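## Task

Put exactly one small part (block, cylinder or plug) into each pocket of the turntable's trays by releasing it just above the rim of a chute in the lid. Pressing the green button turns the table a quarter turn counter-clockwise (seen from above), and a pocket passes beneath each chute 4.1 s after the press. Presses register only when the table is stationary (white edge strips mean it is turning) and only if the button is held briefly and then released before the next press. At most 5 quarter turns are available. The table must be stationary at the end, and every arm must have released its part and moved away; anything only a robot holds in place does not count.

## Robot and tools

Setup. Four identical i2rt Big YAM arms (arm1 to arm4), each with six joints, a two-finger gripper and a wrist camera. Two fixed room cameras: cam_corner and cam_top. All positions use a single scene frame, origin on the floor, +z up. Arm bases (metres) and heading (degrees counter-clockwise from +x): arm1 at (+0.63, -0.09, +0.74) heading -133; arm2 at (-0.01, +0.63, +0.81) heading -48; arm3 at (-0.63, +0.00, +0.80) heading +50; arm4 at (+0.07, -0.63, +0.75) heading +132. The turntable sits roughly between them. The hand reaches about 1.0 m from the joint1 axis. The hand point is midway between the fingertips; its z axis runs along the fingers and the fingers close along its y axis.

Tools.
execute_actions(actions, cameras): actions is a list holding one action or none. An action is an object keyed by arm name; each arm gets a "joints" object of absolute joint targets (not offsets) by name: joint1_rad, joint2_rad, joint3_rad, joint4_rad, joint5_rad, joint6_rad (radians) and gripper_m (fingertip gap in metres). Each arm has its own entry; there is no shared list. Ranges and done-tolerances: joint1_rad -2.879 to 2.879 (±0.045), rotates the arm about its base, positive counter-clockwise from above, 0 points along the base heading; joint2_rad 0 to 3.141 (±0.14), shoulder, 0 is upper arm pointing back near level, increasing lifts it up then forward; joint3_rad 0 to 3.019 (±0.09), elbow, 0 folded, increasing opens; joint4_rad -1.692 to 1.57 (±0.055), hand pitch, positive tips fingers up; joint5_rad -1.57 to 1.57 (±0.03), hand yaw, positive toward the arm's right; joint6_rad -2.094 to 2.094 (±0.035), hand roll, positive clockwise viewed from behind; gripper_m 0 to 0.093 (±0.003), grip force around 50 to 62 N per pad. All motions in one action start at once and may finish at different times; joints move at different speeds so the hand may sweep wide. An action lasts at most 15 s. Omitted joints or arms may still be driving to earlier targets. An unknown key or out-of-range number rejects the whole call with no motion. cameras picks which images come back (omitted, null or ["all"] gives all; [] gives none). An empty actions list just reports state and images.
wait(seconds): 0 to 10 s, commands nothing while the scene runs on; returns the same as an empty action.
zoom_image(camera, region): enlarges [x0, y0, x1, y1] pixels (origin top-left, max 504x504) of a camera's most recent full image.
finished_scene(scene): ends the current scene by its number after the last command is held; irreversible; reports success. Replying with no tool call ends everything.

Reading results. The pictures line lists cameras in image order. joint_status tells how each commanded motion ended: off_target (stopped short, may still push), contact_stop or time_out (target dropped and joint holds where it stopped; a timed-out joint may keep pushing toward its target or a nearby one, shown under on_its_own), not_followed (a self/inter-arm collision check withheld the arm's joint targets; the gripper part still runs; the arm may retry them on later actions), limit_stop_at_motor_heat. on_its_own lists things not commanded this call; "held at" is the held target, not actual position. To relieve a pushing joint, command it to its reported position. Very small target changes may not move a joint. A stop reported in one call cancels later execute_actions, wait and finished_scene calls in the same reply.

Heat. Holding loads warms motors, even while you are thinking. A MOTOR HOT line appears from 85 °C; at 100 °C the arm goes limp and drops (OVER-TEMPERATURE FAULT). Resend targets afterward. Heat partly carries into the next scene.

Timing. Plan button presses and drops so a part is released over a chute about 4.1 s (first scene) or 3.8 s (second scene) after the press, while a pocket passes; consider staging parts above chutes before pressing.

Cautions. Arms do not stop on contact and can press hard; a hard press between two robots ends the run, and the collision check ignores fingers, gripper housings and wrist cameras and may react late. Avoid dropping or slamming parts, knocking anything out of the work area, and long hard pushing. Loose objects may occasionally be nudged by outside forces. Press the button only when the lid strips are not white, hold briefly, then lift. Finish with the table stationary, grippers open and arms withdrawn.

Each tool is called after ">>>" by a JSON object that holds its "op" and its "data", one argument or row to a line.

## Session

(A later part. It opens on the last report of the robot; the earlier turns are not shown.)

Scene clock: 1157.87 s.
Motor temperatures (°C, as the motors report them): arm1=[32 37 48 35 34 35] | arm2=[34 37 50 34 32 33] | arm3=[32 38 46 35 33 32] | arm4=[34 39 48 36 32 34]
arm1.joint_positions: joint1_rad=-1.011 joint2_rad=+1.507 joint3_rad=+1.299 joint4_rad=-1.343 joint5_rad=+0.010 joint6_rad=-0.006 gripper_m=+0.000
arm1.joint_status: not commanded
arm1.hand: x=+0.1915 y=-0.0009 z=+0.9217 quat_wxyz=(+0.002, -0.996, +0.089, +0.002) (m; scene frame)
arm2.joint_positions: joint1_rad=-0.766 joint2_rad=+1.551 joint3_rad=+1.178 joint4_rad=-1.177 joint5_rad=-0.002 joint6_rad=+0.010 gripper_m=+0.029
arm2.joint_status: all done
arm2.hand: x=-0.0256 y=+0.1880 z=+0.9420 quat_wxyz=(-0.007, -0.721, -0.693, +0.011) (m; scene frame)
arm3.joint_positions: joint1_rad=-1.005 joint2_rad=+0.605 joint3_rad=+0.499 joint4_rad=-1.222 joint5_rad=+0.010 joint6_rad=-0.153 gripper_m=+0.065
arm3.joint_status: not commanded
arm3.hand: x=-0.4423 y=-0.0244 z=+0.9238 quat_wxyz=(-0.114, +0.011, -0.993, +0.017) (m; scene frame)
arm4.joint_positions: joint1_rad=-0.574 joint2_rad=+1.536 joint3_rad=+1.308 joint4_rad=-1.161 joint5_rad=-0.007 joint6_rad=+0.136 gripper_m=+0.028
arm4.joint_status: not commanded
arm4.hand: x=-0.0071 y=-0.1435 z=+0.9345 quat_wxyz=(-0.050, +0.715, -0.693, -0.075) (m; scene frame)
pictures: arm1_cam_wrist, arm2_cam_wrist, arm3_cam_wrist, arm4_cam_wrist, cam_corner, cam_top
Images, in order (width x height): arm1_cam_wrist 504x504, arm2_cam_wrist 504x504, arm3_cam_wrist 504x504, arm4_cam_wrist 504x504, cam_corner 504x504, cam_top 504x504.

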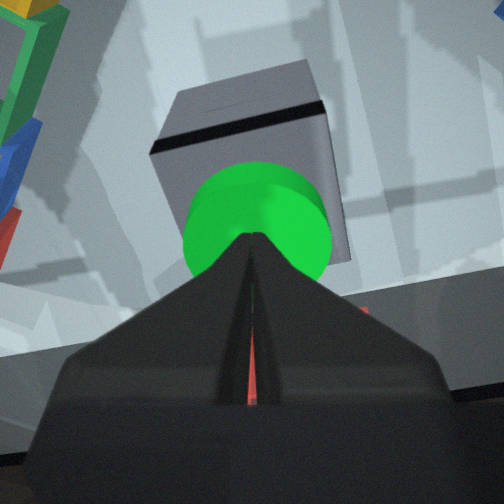

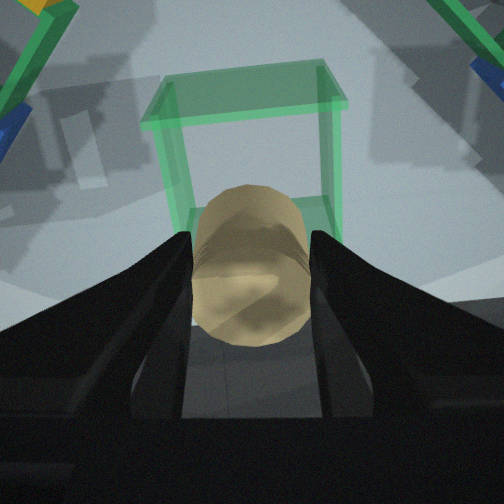

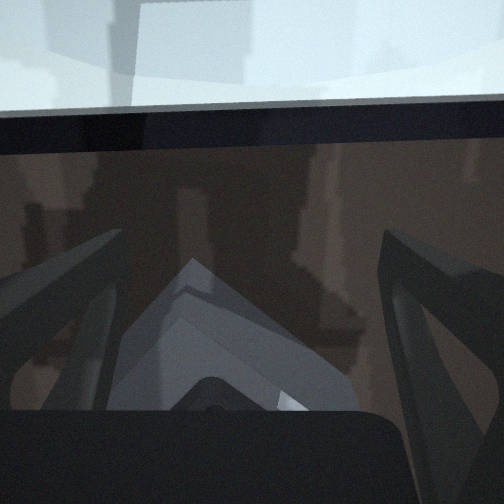

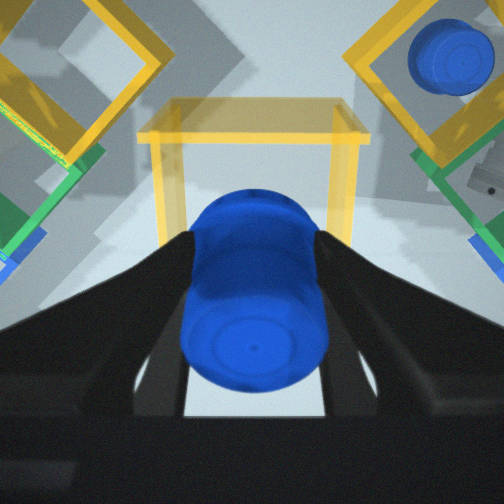

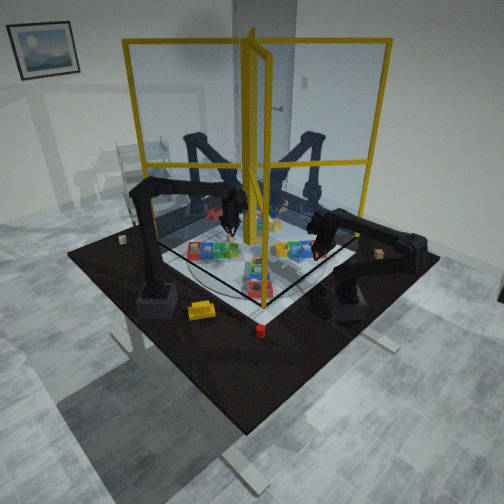

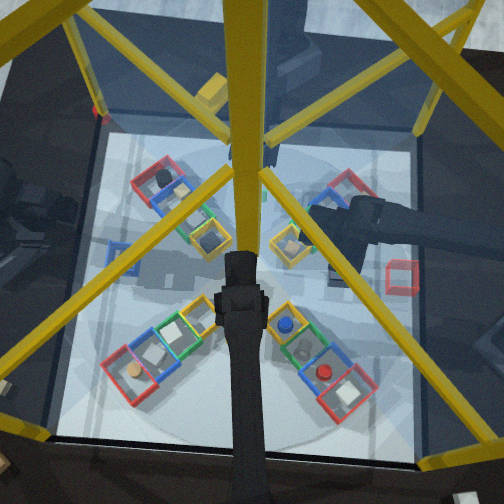

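>>> {"op": "execute_actions", "data": {
  "actions": [
    {"arm1":{"joints":{"joint3_rad":1.215,"joint4_rad":-1.26}}}
  ],
  "cameras": []
}}

>>> {"op": "execute_actions", "data": {
  "actions": [
    {"arm1":{"joints":{"joint2_rad":1.34,"joint3_rad":1.268,"joint4_rad":-1.50}}}
  ],
  "cameras": []
}}

>>> {"op": "wait", "data": {
  "seconds": 2.25
}}

>>> {"op": "execute_actions", "data": {
  "actions": [
    {"arm2":{"joints":{"gripper_m":0.062}},"arm4":{"joints":{"gripper_m":0.062}}}
  ]
}}

Scene clock: 1167.57 s.
Motor temperatures (°C, as the motors report them): arm1=[32 37 47 35 34 35] | arm2=[34 37 50 34 32 33] | arm3=[32 38 46 35 33 32] | arm4=[34 39 47 36 32 34]
arm1.joint_positions: joint1_rad=-1.011 joint2_rad=+1.478 joint3_rad=+1.253 joint4_rad=-1.275 joint5_rad=+0.010 joint6_rad=-0.006 gripper_m=+0.000
arm1.joint_status: all done
arm1.hand: x=+0.1913 y=-0.0009 z=+0.9173 quat_wxyz=(+0.004, -0.996, +0.089, +0.028) (m; scene frame)
arm2.joint_positions: joint1_rad=-0.766 joint2_rad=+1.551 joint3_rad=+1.178 joint4_rad=-1.177 joint5_rad=-0.002 joint6_rad=+0.010 gripper_m=+0.029
arm2.joint_status: not commanded
arm2.hand: x=-0.0256 y=+0.1880 z=+0.9420 quat_wxyz=(-0.007, -0.721, -0.693, +0.011) (m; scene frame)
arm3.joint_positions: joint1_rad=-1.005 joint2_rad=+0.605 joint3_rad=+0.499 joint4_rad=-1.222 joint5_rad=+0.010 joint6_rad=-0.153 gripper_m=+0.065
arm3.joint_status: not commanded
arm3.hand: x=-0.4423 y=-0.0244 z=+0.9238 quat_wxyz=(-0.114, +0.011, -0.993, +0.017) (m; scene frame)
arm4.joint_positions: joint1_rad=-0.574 joint2_rad=+1.536 joint3_rad=+1.308 joint4_rad=-1.161 joint5_rad=-0.007 joint6_rad=+0.136 gripper_m=+0.028
arm4.joint_status: not commanded
arm4.hand: x=-0.0071 y=-0.1435 z=+0.9345 quat_wxyz=(-0.050, +0.715, -0.693, -0.075) (m; scene frame)
pictures: none
No camera images: the call's "cameras" was empty. Leave "cameras" out to get every camera's image.

Scene clock: 1168.57 s.
Motor temperatures (°C, as the motors report them): arm1=[32 37 47 35 34 35] | arm2=[34 37 50 34 32 33] | arm3=[32 38 46 35 33 32] | arm4=[34 39 47 36 32 34]
arm1.joint_positions: joint1_rad=-1.011 joint2_rad=+1.320 joint3_rad=+1.253 joint4_rad=-1.485 joint5_rad=+0.010 joint6_rad=-0.006 gripper_m=+0.000
arm1.joint_status: all done
arm1.hand: x=+0.2541 y=-0.0121 z=+0.9775 quat_wxyz=(+0.001, -0.996, +0.089, +0.001) (m; scene frame)
arm2.joint_positions: joint1_rad=-0.766 joint2_rad=+1.551 joint3_rad=+1.178 joint4_rad=-1.177 joint5_rad=-0.002 joint6_rad=+0.010 gripper_m=+0.029
arm2.joint_status: not commanded
arm2.hand: x=-0.0256 y=+0.1880 z=+0.9420 quat_wxyz=(-0.007, -0.721, -0.693, +0.011) (m; scene frame)
arm3.joint_positions: joint1_rad=-1.005 joint2_rad=+0.605 joint3_rad=+0.499 joint4_rad=-1.222 joint5_rad=+0.010 joint6_rad=-0.153 gripper_m=+0.065
arm3.joint_status: not commanded
arm3.hand: x=-0.4423 y=-0.0244 z=+0.9238 quat_wxyz=(-0.114, +0.011, -0.993, +0.017) (m; scene frame)
arm4.joint_positions: joint1_rad=-0.574 joint2_rad=+1.536 joint3_rad=+1.308 joint4_rad=-1.161 joint5_rad=-0.007 joint6_rad=+0.136 gripper_m=+0.028
arm4.joint_status: not commanded
arm4.hand: x=-0.0071 y=-0.1435 z=+0.9345 quat_wxyz=(-0.050, +0.715, -0.693, -0.075) (m; scene frame)
pictures: none
No camera images: the call's "cameras" was empty. Leave "cameras" out to get every camera's image.

Scene clock: 1170.83 s.
Motor temperatures (°C, as the motors report them): arm1=[32 37 47 35 34 35] | arm2=[34 38 50 34 32 33] | arm3=[32 38 46 35 33 32] | arm4=[34 39 47 36 32 34]
arm1.joint_positions: joint1_rad=-1.011 joint2_rad=+1.320 joint3_rad=+1.253 joint4_rad=-1.485 joint5_rad=+0.010 joint6_rad=-0.006 gripper_m=+0.000
arm1.joint_status: all done
arm1.hand: x=+0.2541 y=-0.0121 z=+0.9775 quat_wxyz=(+0.001, -0.996, +0.089, +0.001) (m; scene frame)
arm2.joint_positions: joint1_rad=-0.766 joint2_rad=+1.551 joint3_rad=+1.178 joint4_rad=-1.177 joint5_rad=-0.002 joint6_rad=+0.010 gripper_m=+0.029
arm2.joint_status: not commanded
arm2.hand: x=-0.0256 y=+0.1880 z=+0.9420 quat_wxyz=(-0.007, -0.721, -0.693, +0.011) (m; scene frame)
arm3.joint_positions: joint1_rad=-1.005 joint2_rad=+0.605 joint3_rad=+0.499 joint4_rad=-1.222 joint5_rad=+0.010 joint6_rad=-0.153 gripper_m=+0.065
arm3.joint_status: not commanded
arm3.hand: x=-0.4423 y=-0.0244 z=+0.9238 quat_wxyz=(-0.114, +0.011, -0.993, +0.017) (m; scene frame)
arm4.joint_positions: joint1_rad=-0.574 joint2_rad=+1.536 joint3_rad=+1.308 joint4_rad=-1.161 joint5_rad=-0.007 joint6_rad=+0.136 gripper_m=+0.028
arm4.joint_status: not commanded
arm4.hand: x=-0.0071 y=-0.1435 z=+0.9345 quat_wxyz=(-0.050, +0.715, -0.693, -0.075) (m; scene frame)
wait: 2.27 s; at rest by 0.27 s
pictures: arm1_cam_wrist, arm2_cam_wrist, arm3_cam_wrist, arm4_cam_wrist, cam_corner, cam_top
Images, in order (width x height): arm1_cam_wrist 504x504, arm2_cam_wrist 504x504, arm3_cam_wrist 504x504, arm4_cam_wrist 504x504, cam_corner 504x504, cam_top 504x504.

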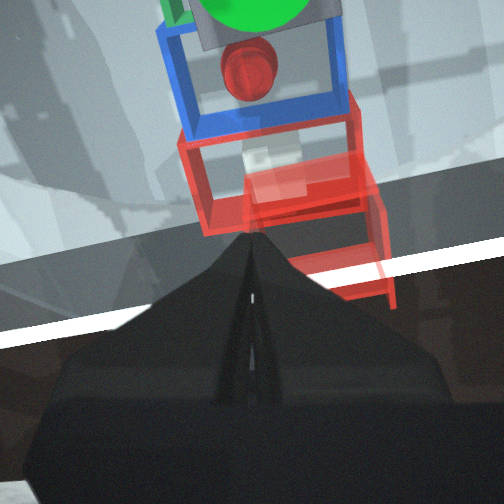

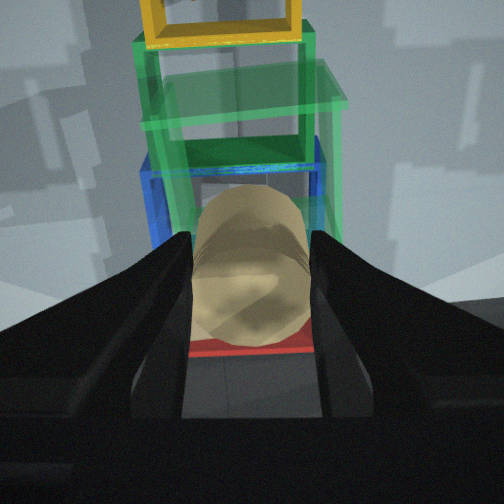

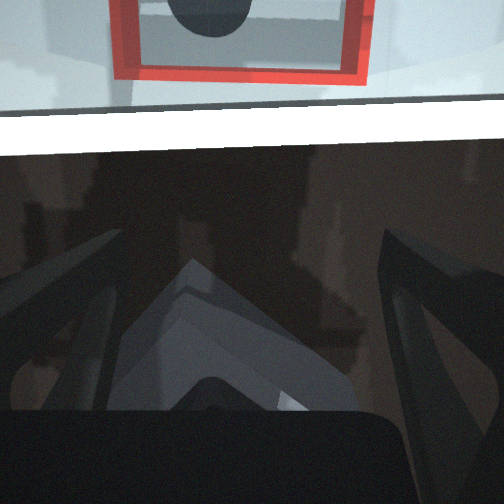

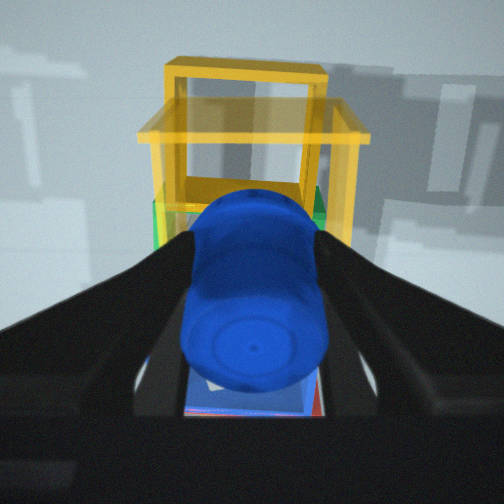

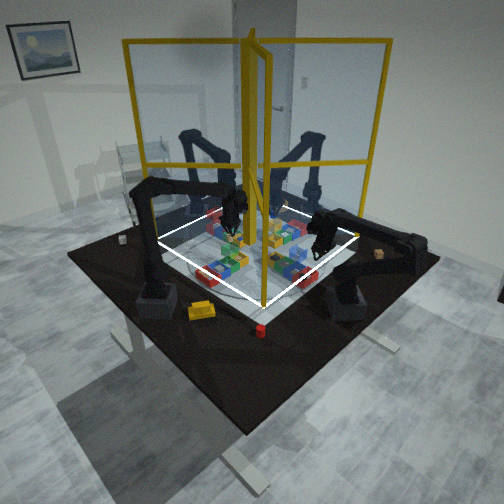

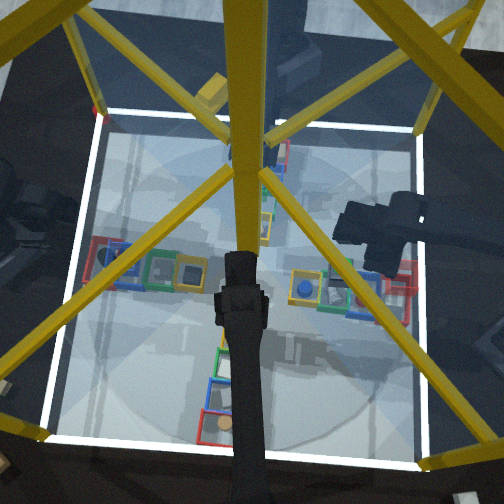

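Scene clock: 1171.43 s.
Motor temperatures (°C, as the motors report them): arm1=[32 37 47 35 34 35] | arm2=[34 38 50 34 32 33] | arm3=[32 38 46 35 33 32] | arm4=[34 39 47 36 32 34]
arm1.joint_positions: joint1_rad=-1.011 joint2_rad=+1.320 joint3_rad=+1.253 joint4_rad=-1.485 joint5_rad=+0.010 joint6_rad=-0.006 gripper_m=+0.000
arm1.joint_status: not commanded
arm1.hand: x=+0.2541 y=-0.0121 z=+0.9775 quat_wxyz=(+0.001, -0.996, +0.089, +0.001) (m; scene frame)
arm2.joint_positions: joint1_rad=-0.766 joint2_rad=+1.551 joint3_rad=+1.178 joint4_rad=-1.177 joint5_rad=-0.002 joint6_rad=+0.010 gripper_m=+0.062
arm2.joint_status: all done
arm2.hand: x=-0.0256 y=+0.1880 z=+0.9420 quat_wxyz=(-0.007, -0.721, -0.693, +0.011) (m; scene frame)
arm3.joint_positions: joint1_rad=-1.005 joint2_rad=+0.605 joint3_rad=+0.499 joint4_rad=-1.222 joint5_rad=+0.010 joint6_rad=-0.153 gripper_m=+0.065
arm3.joint_status: not commanded
arm3.hand: x=-0.4423 y=-0.0244 z=+0.9238 quat_wxyz=(-0.114, +0.011, -0.993, +0.017) (m; scene frame)
arm4.joint_positions: joint1_rad=-0.574 joint2_rad=+1.536 joint3_rad=+1.308 joint4_rad=-1.161 joint5_rad=-0.007 joint6_rad=+0.136 gripper_m=+0.062
arm4.joint_status: all done
arm4.hand: x=-0.0071 y=-0.1435 z=+0.9345 quat_wxyz=(-0.050, +0.715, -0.694, -0.075) (m; scene frame)
pictures: arm1_cam_wrist, arm2_cam_wrist, arm3_cam_wrist, arm4_cam_wrist, cam_corner, cam_top
Images, in order (width x height): arm1_cam_wrist 504x504, arm2_cam_wrist 504x504, arm3_cam_wrist 504x504, arm4_cam_wrist 504x504, cam_corner 504x504, cam_top 504x504.

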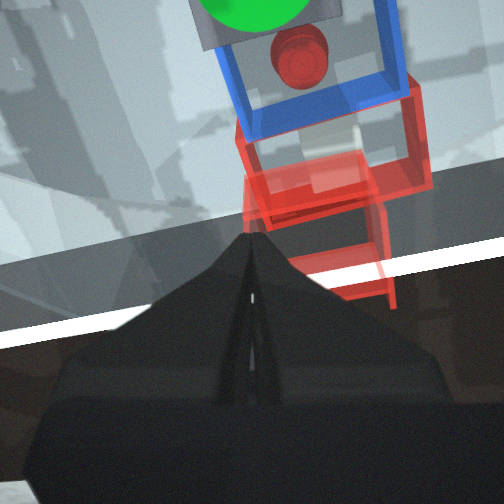

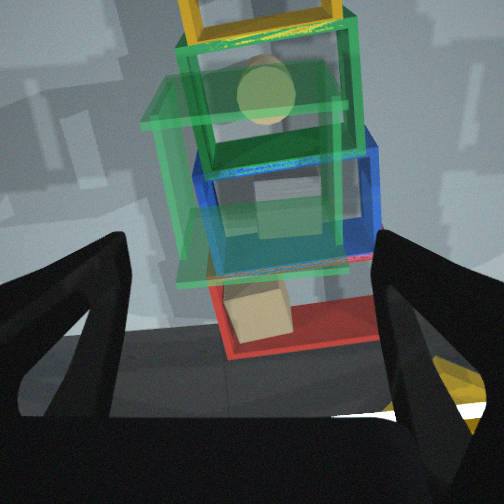

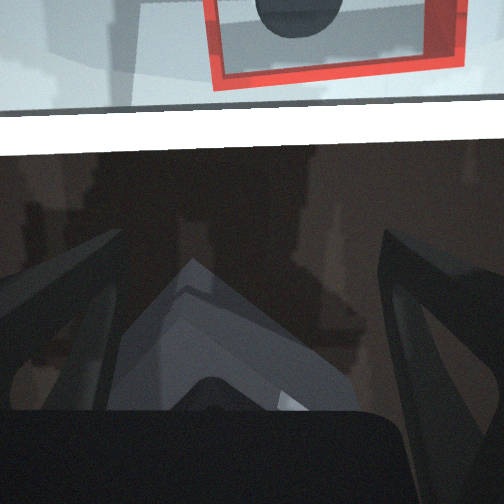

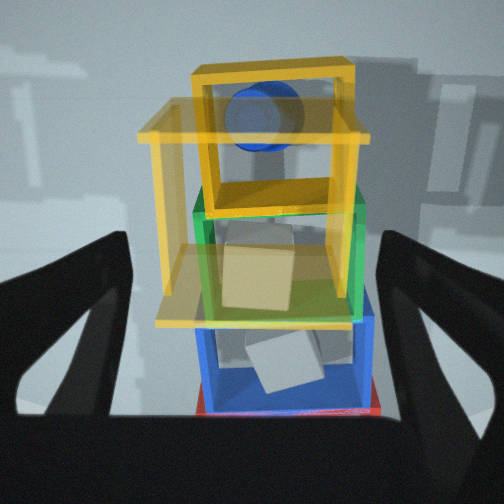

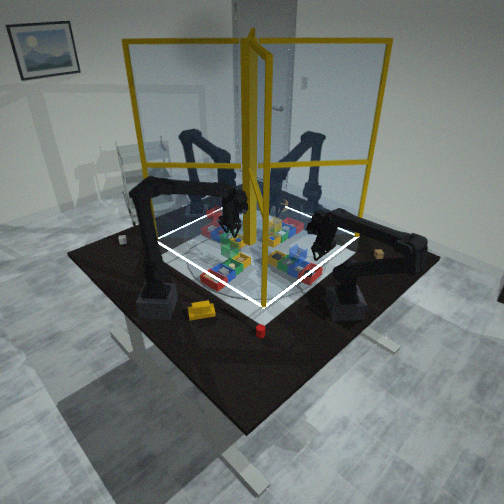

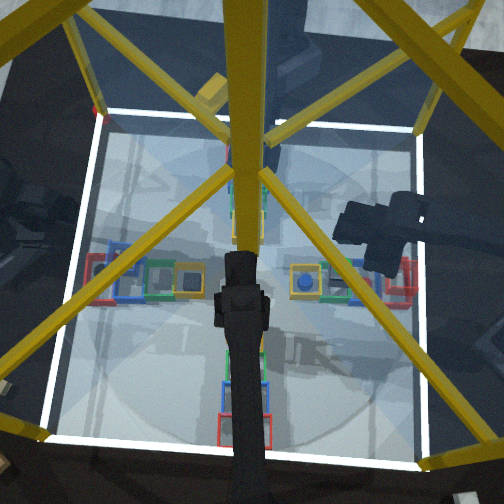

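All dropped. Retract.

>>> {"op": "execute_actions", "data": {
  "actions": [
    {"arm1":{"joints":{"joint2_rad":0.902,"joint3_rad":0.987,"joint4_rad":-1.667,"gripper_m":0.06}},"arm2":{"joints":{"joint2_rad":1.072,"joint3_rad":0.917,"joint4_rad":-1.408}},"arm4":{"joints":{"joint2_rad":1.073,"joint3_rad":1.067,"joint4_rad":-1.565}}}
  ],
  "cameras": []
}}

>>> {"op": "wait", "data": {
  "seconds": 5
}}

>>> {"op": "zoom_image", "data": {
  "camera": "cam_top",
  "region": [80,130,420,440]
}}

Scene clock: 1178.40 s.
Motor temperatures (°C, as the motors report them): arm1=[32 37 47 35 34 35] | arm2=[34 37 50 34 32 33] | arm3=[32 38 46 35 33 32] | arm4=[34 39 46 36 32 34]
arm1.joint_positions: joint1_rad=-1.011 joint2_rad=+0.889 joint3_rad=+0.998 joint4_rad=-1.656 joint5_rad=+0.010 joint6_rad=-0.006 gripper_m=+0.060
arm1.joint_status: all done
arm1.hand: x=+0.4090 y=-0.0408 z=+1.0003 quat_wxyz=(+0.002, -0.996, +0.089, +0.004) (m; scene frame)
arm2.joint_positions: joint1_rad=-0.766 joint2_rad=+1.061 joint3_rad=+0.920 joint4_rad=-1.399 joint5_rad=-0.002 joint6_rad=+0.010 gripper_m=+0.062
arm2.joint_status: all done
arm2.hand: x=-0.0204 y=+0.3490 z=+1.0105 quat_wxyz=(-0.011, -0.721, -0.693, +0.014) (m; scene frame)
arm3.joint_positions: joint1_rad=-1.005 joint2_rad=+0.605 joint3_rad=+0.499 joint4_rad=-1.222 joint5_rad=+0.010 joint6_rad=-0.153 gripper_m=+0.065
arm3.joint_status: not commanded
arm3.hand: x=-0.4423 y=-0.0244 z=+0.9238 quat_wxyz=(-0.114, +0.011, -0.993, +0.017) (m; scene frame)
arm4.joint_positions: joint1_rad=-0.574 joint2_rad=+1.065 joint3_rad=+1.074 joint4_rad=-1.559 joint5_rad=-0.007 joint6_rad=+0.136 gripper_m=+0.062
arm4.joint_status: all done
arm4.hand: x=+0.0272 y=-0.3488 z=+1.0037 quat_wxyz=(-0.002, +0.717, -0.697, -0.010) (m; scene frame)
pictures: none
No camera images: the call's "cameras" was empty. Leave "cameras" out to get every camera's image.

Scene clock: 1183.40 s.
Motor temperatures (°C, as the motors report them): arm1=[32 36 47 35 34 35] | arm2=[34 37 50 34 32 33] | arm3=[32 38 46 35 33 32] | arm4=[34 39 46 36 32 34]
arm1.joint_positions: joint1_rad=-1.011 joint2_rad=+0.889 joint3_rad=+0.998 joint4_rad=-1.656 joint5_rad=+0.010 joint6_rad=-0.006 gripper_m=+0.060
arm1.joint_status: all done
arm1.hand: x=+0.4090 y=-0.0408 z=+1.0003 quat_wxyz=(+0.002, -0.996, +0.089, +0.004) (m; scene frame)
arm2.joint_positions: joint1_rad=-0.766 joint2_rad=+1.061 joint3_rad=+0.920 joint4_rad=-1.399 joint5_rad=-0.002 joint6_rad=+0.010 gripper_m=+0.062
arm2.joint_status: all done
arm2.hand: x=-0.0204 y=+0.3490 z=+1.0105 quat_wxyz=(-0.011, -0.721, -0.693, +0.014) (m; scene frame)
arm3.joint_positions: joint1_rad=-1.005 joint2_rad=+0.605 joint3_rad=+0.499 joint4_rad=-1.222 joint5_rad=+0.010 joint6_rad=-0.153 gripper_m=+0.065
arm3.joint_status: not commanded
arm3.hand: x=-0.4423 y=-0.0244 z=+0.9238 quat_wxyz=(-0.114, +0.011, -0.993, +0.017) (m; scene frame)
arm4.joint_positions: joint1_rad=-0.574 joint2_rad=+1.065 joint3_rad=+1.074 joint4_rad=-1.559 joint5_rad=-0.007 joint6_rad=+0.136 gripper_m=+0.062
arm4.joint_status: all done
arm4.hand: x=+0.0272 y=-0.3488 z=+1.0037 quat_wxyz=(-0.002, +0.717, -0.697, -0.010) (m; scene frame)
wait: 5.00 s; at rest by 0.27 s
pictures: arm1_cam_wrist, arm2_cam_wrist, arm3_cam_wrist, arm4_cam_wrist, cam_corner, cam_top
Images, in order (width x height): arm1_cam_wrist 504x504, arm2_cam_wrist 504x504, arm3_cam_wrist 504x504, arm4_cam_wrist 504x504, cam_corner 504x504, cam_top 504x504.

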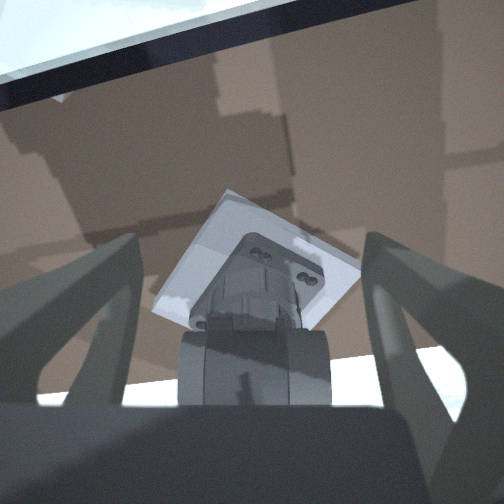

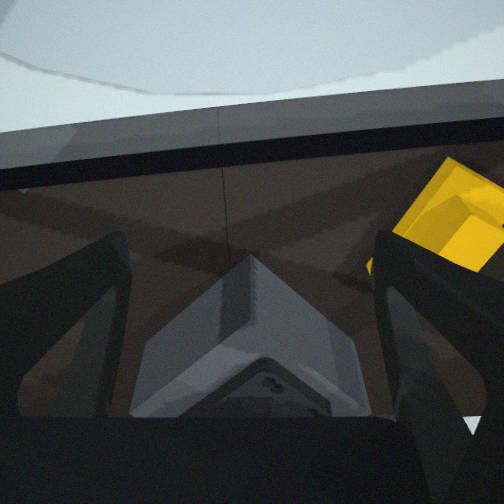

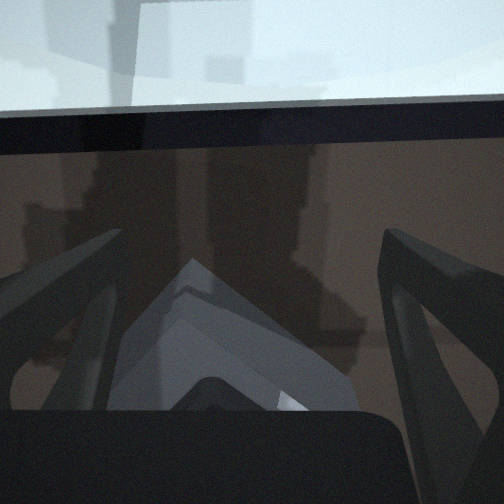

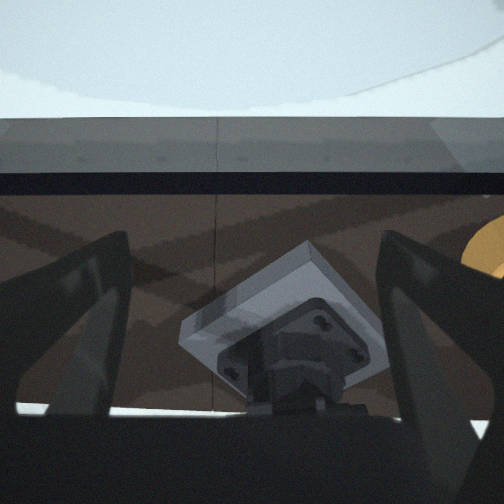

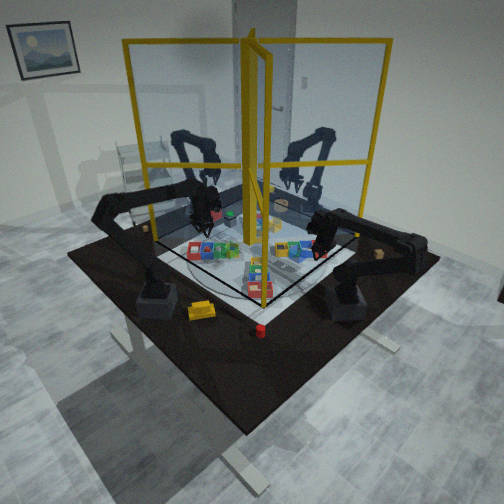

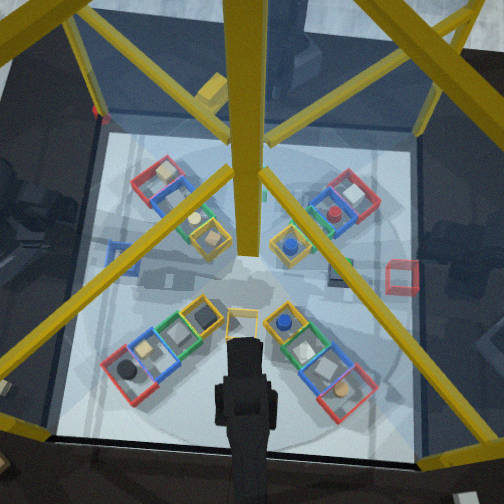

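Region (80, 130, 420, 440) of cam_top's 504x504 image, scaled by 1.482, with more detail than that image has; it fills the top 460 rows of this view, and the rest is white.

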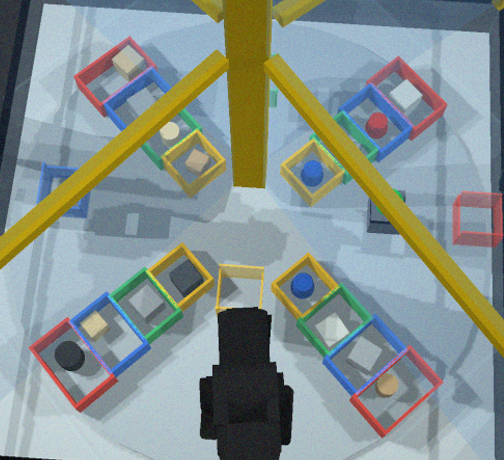

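>>> {"op": "finished_scene", "data": {
  "scene": 1
}}

The scene is finished: the task was done.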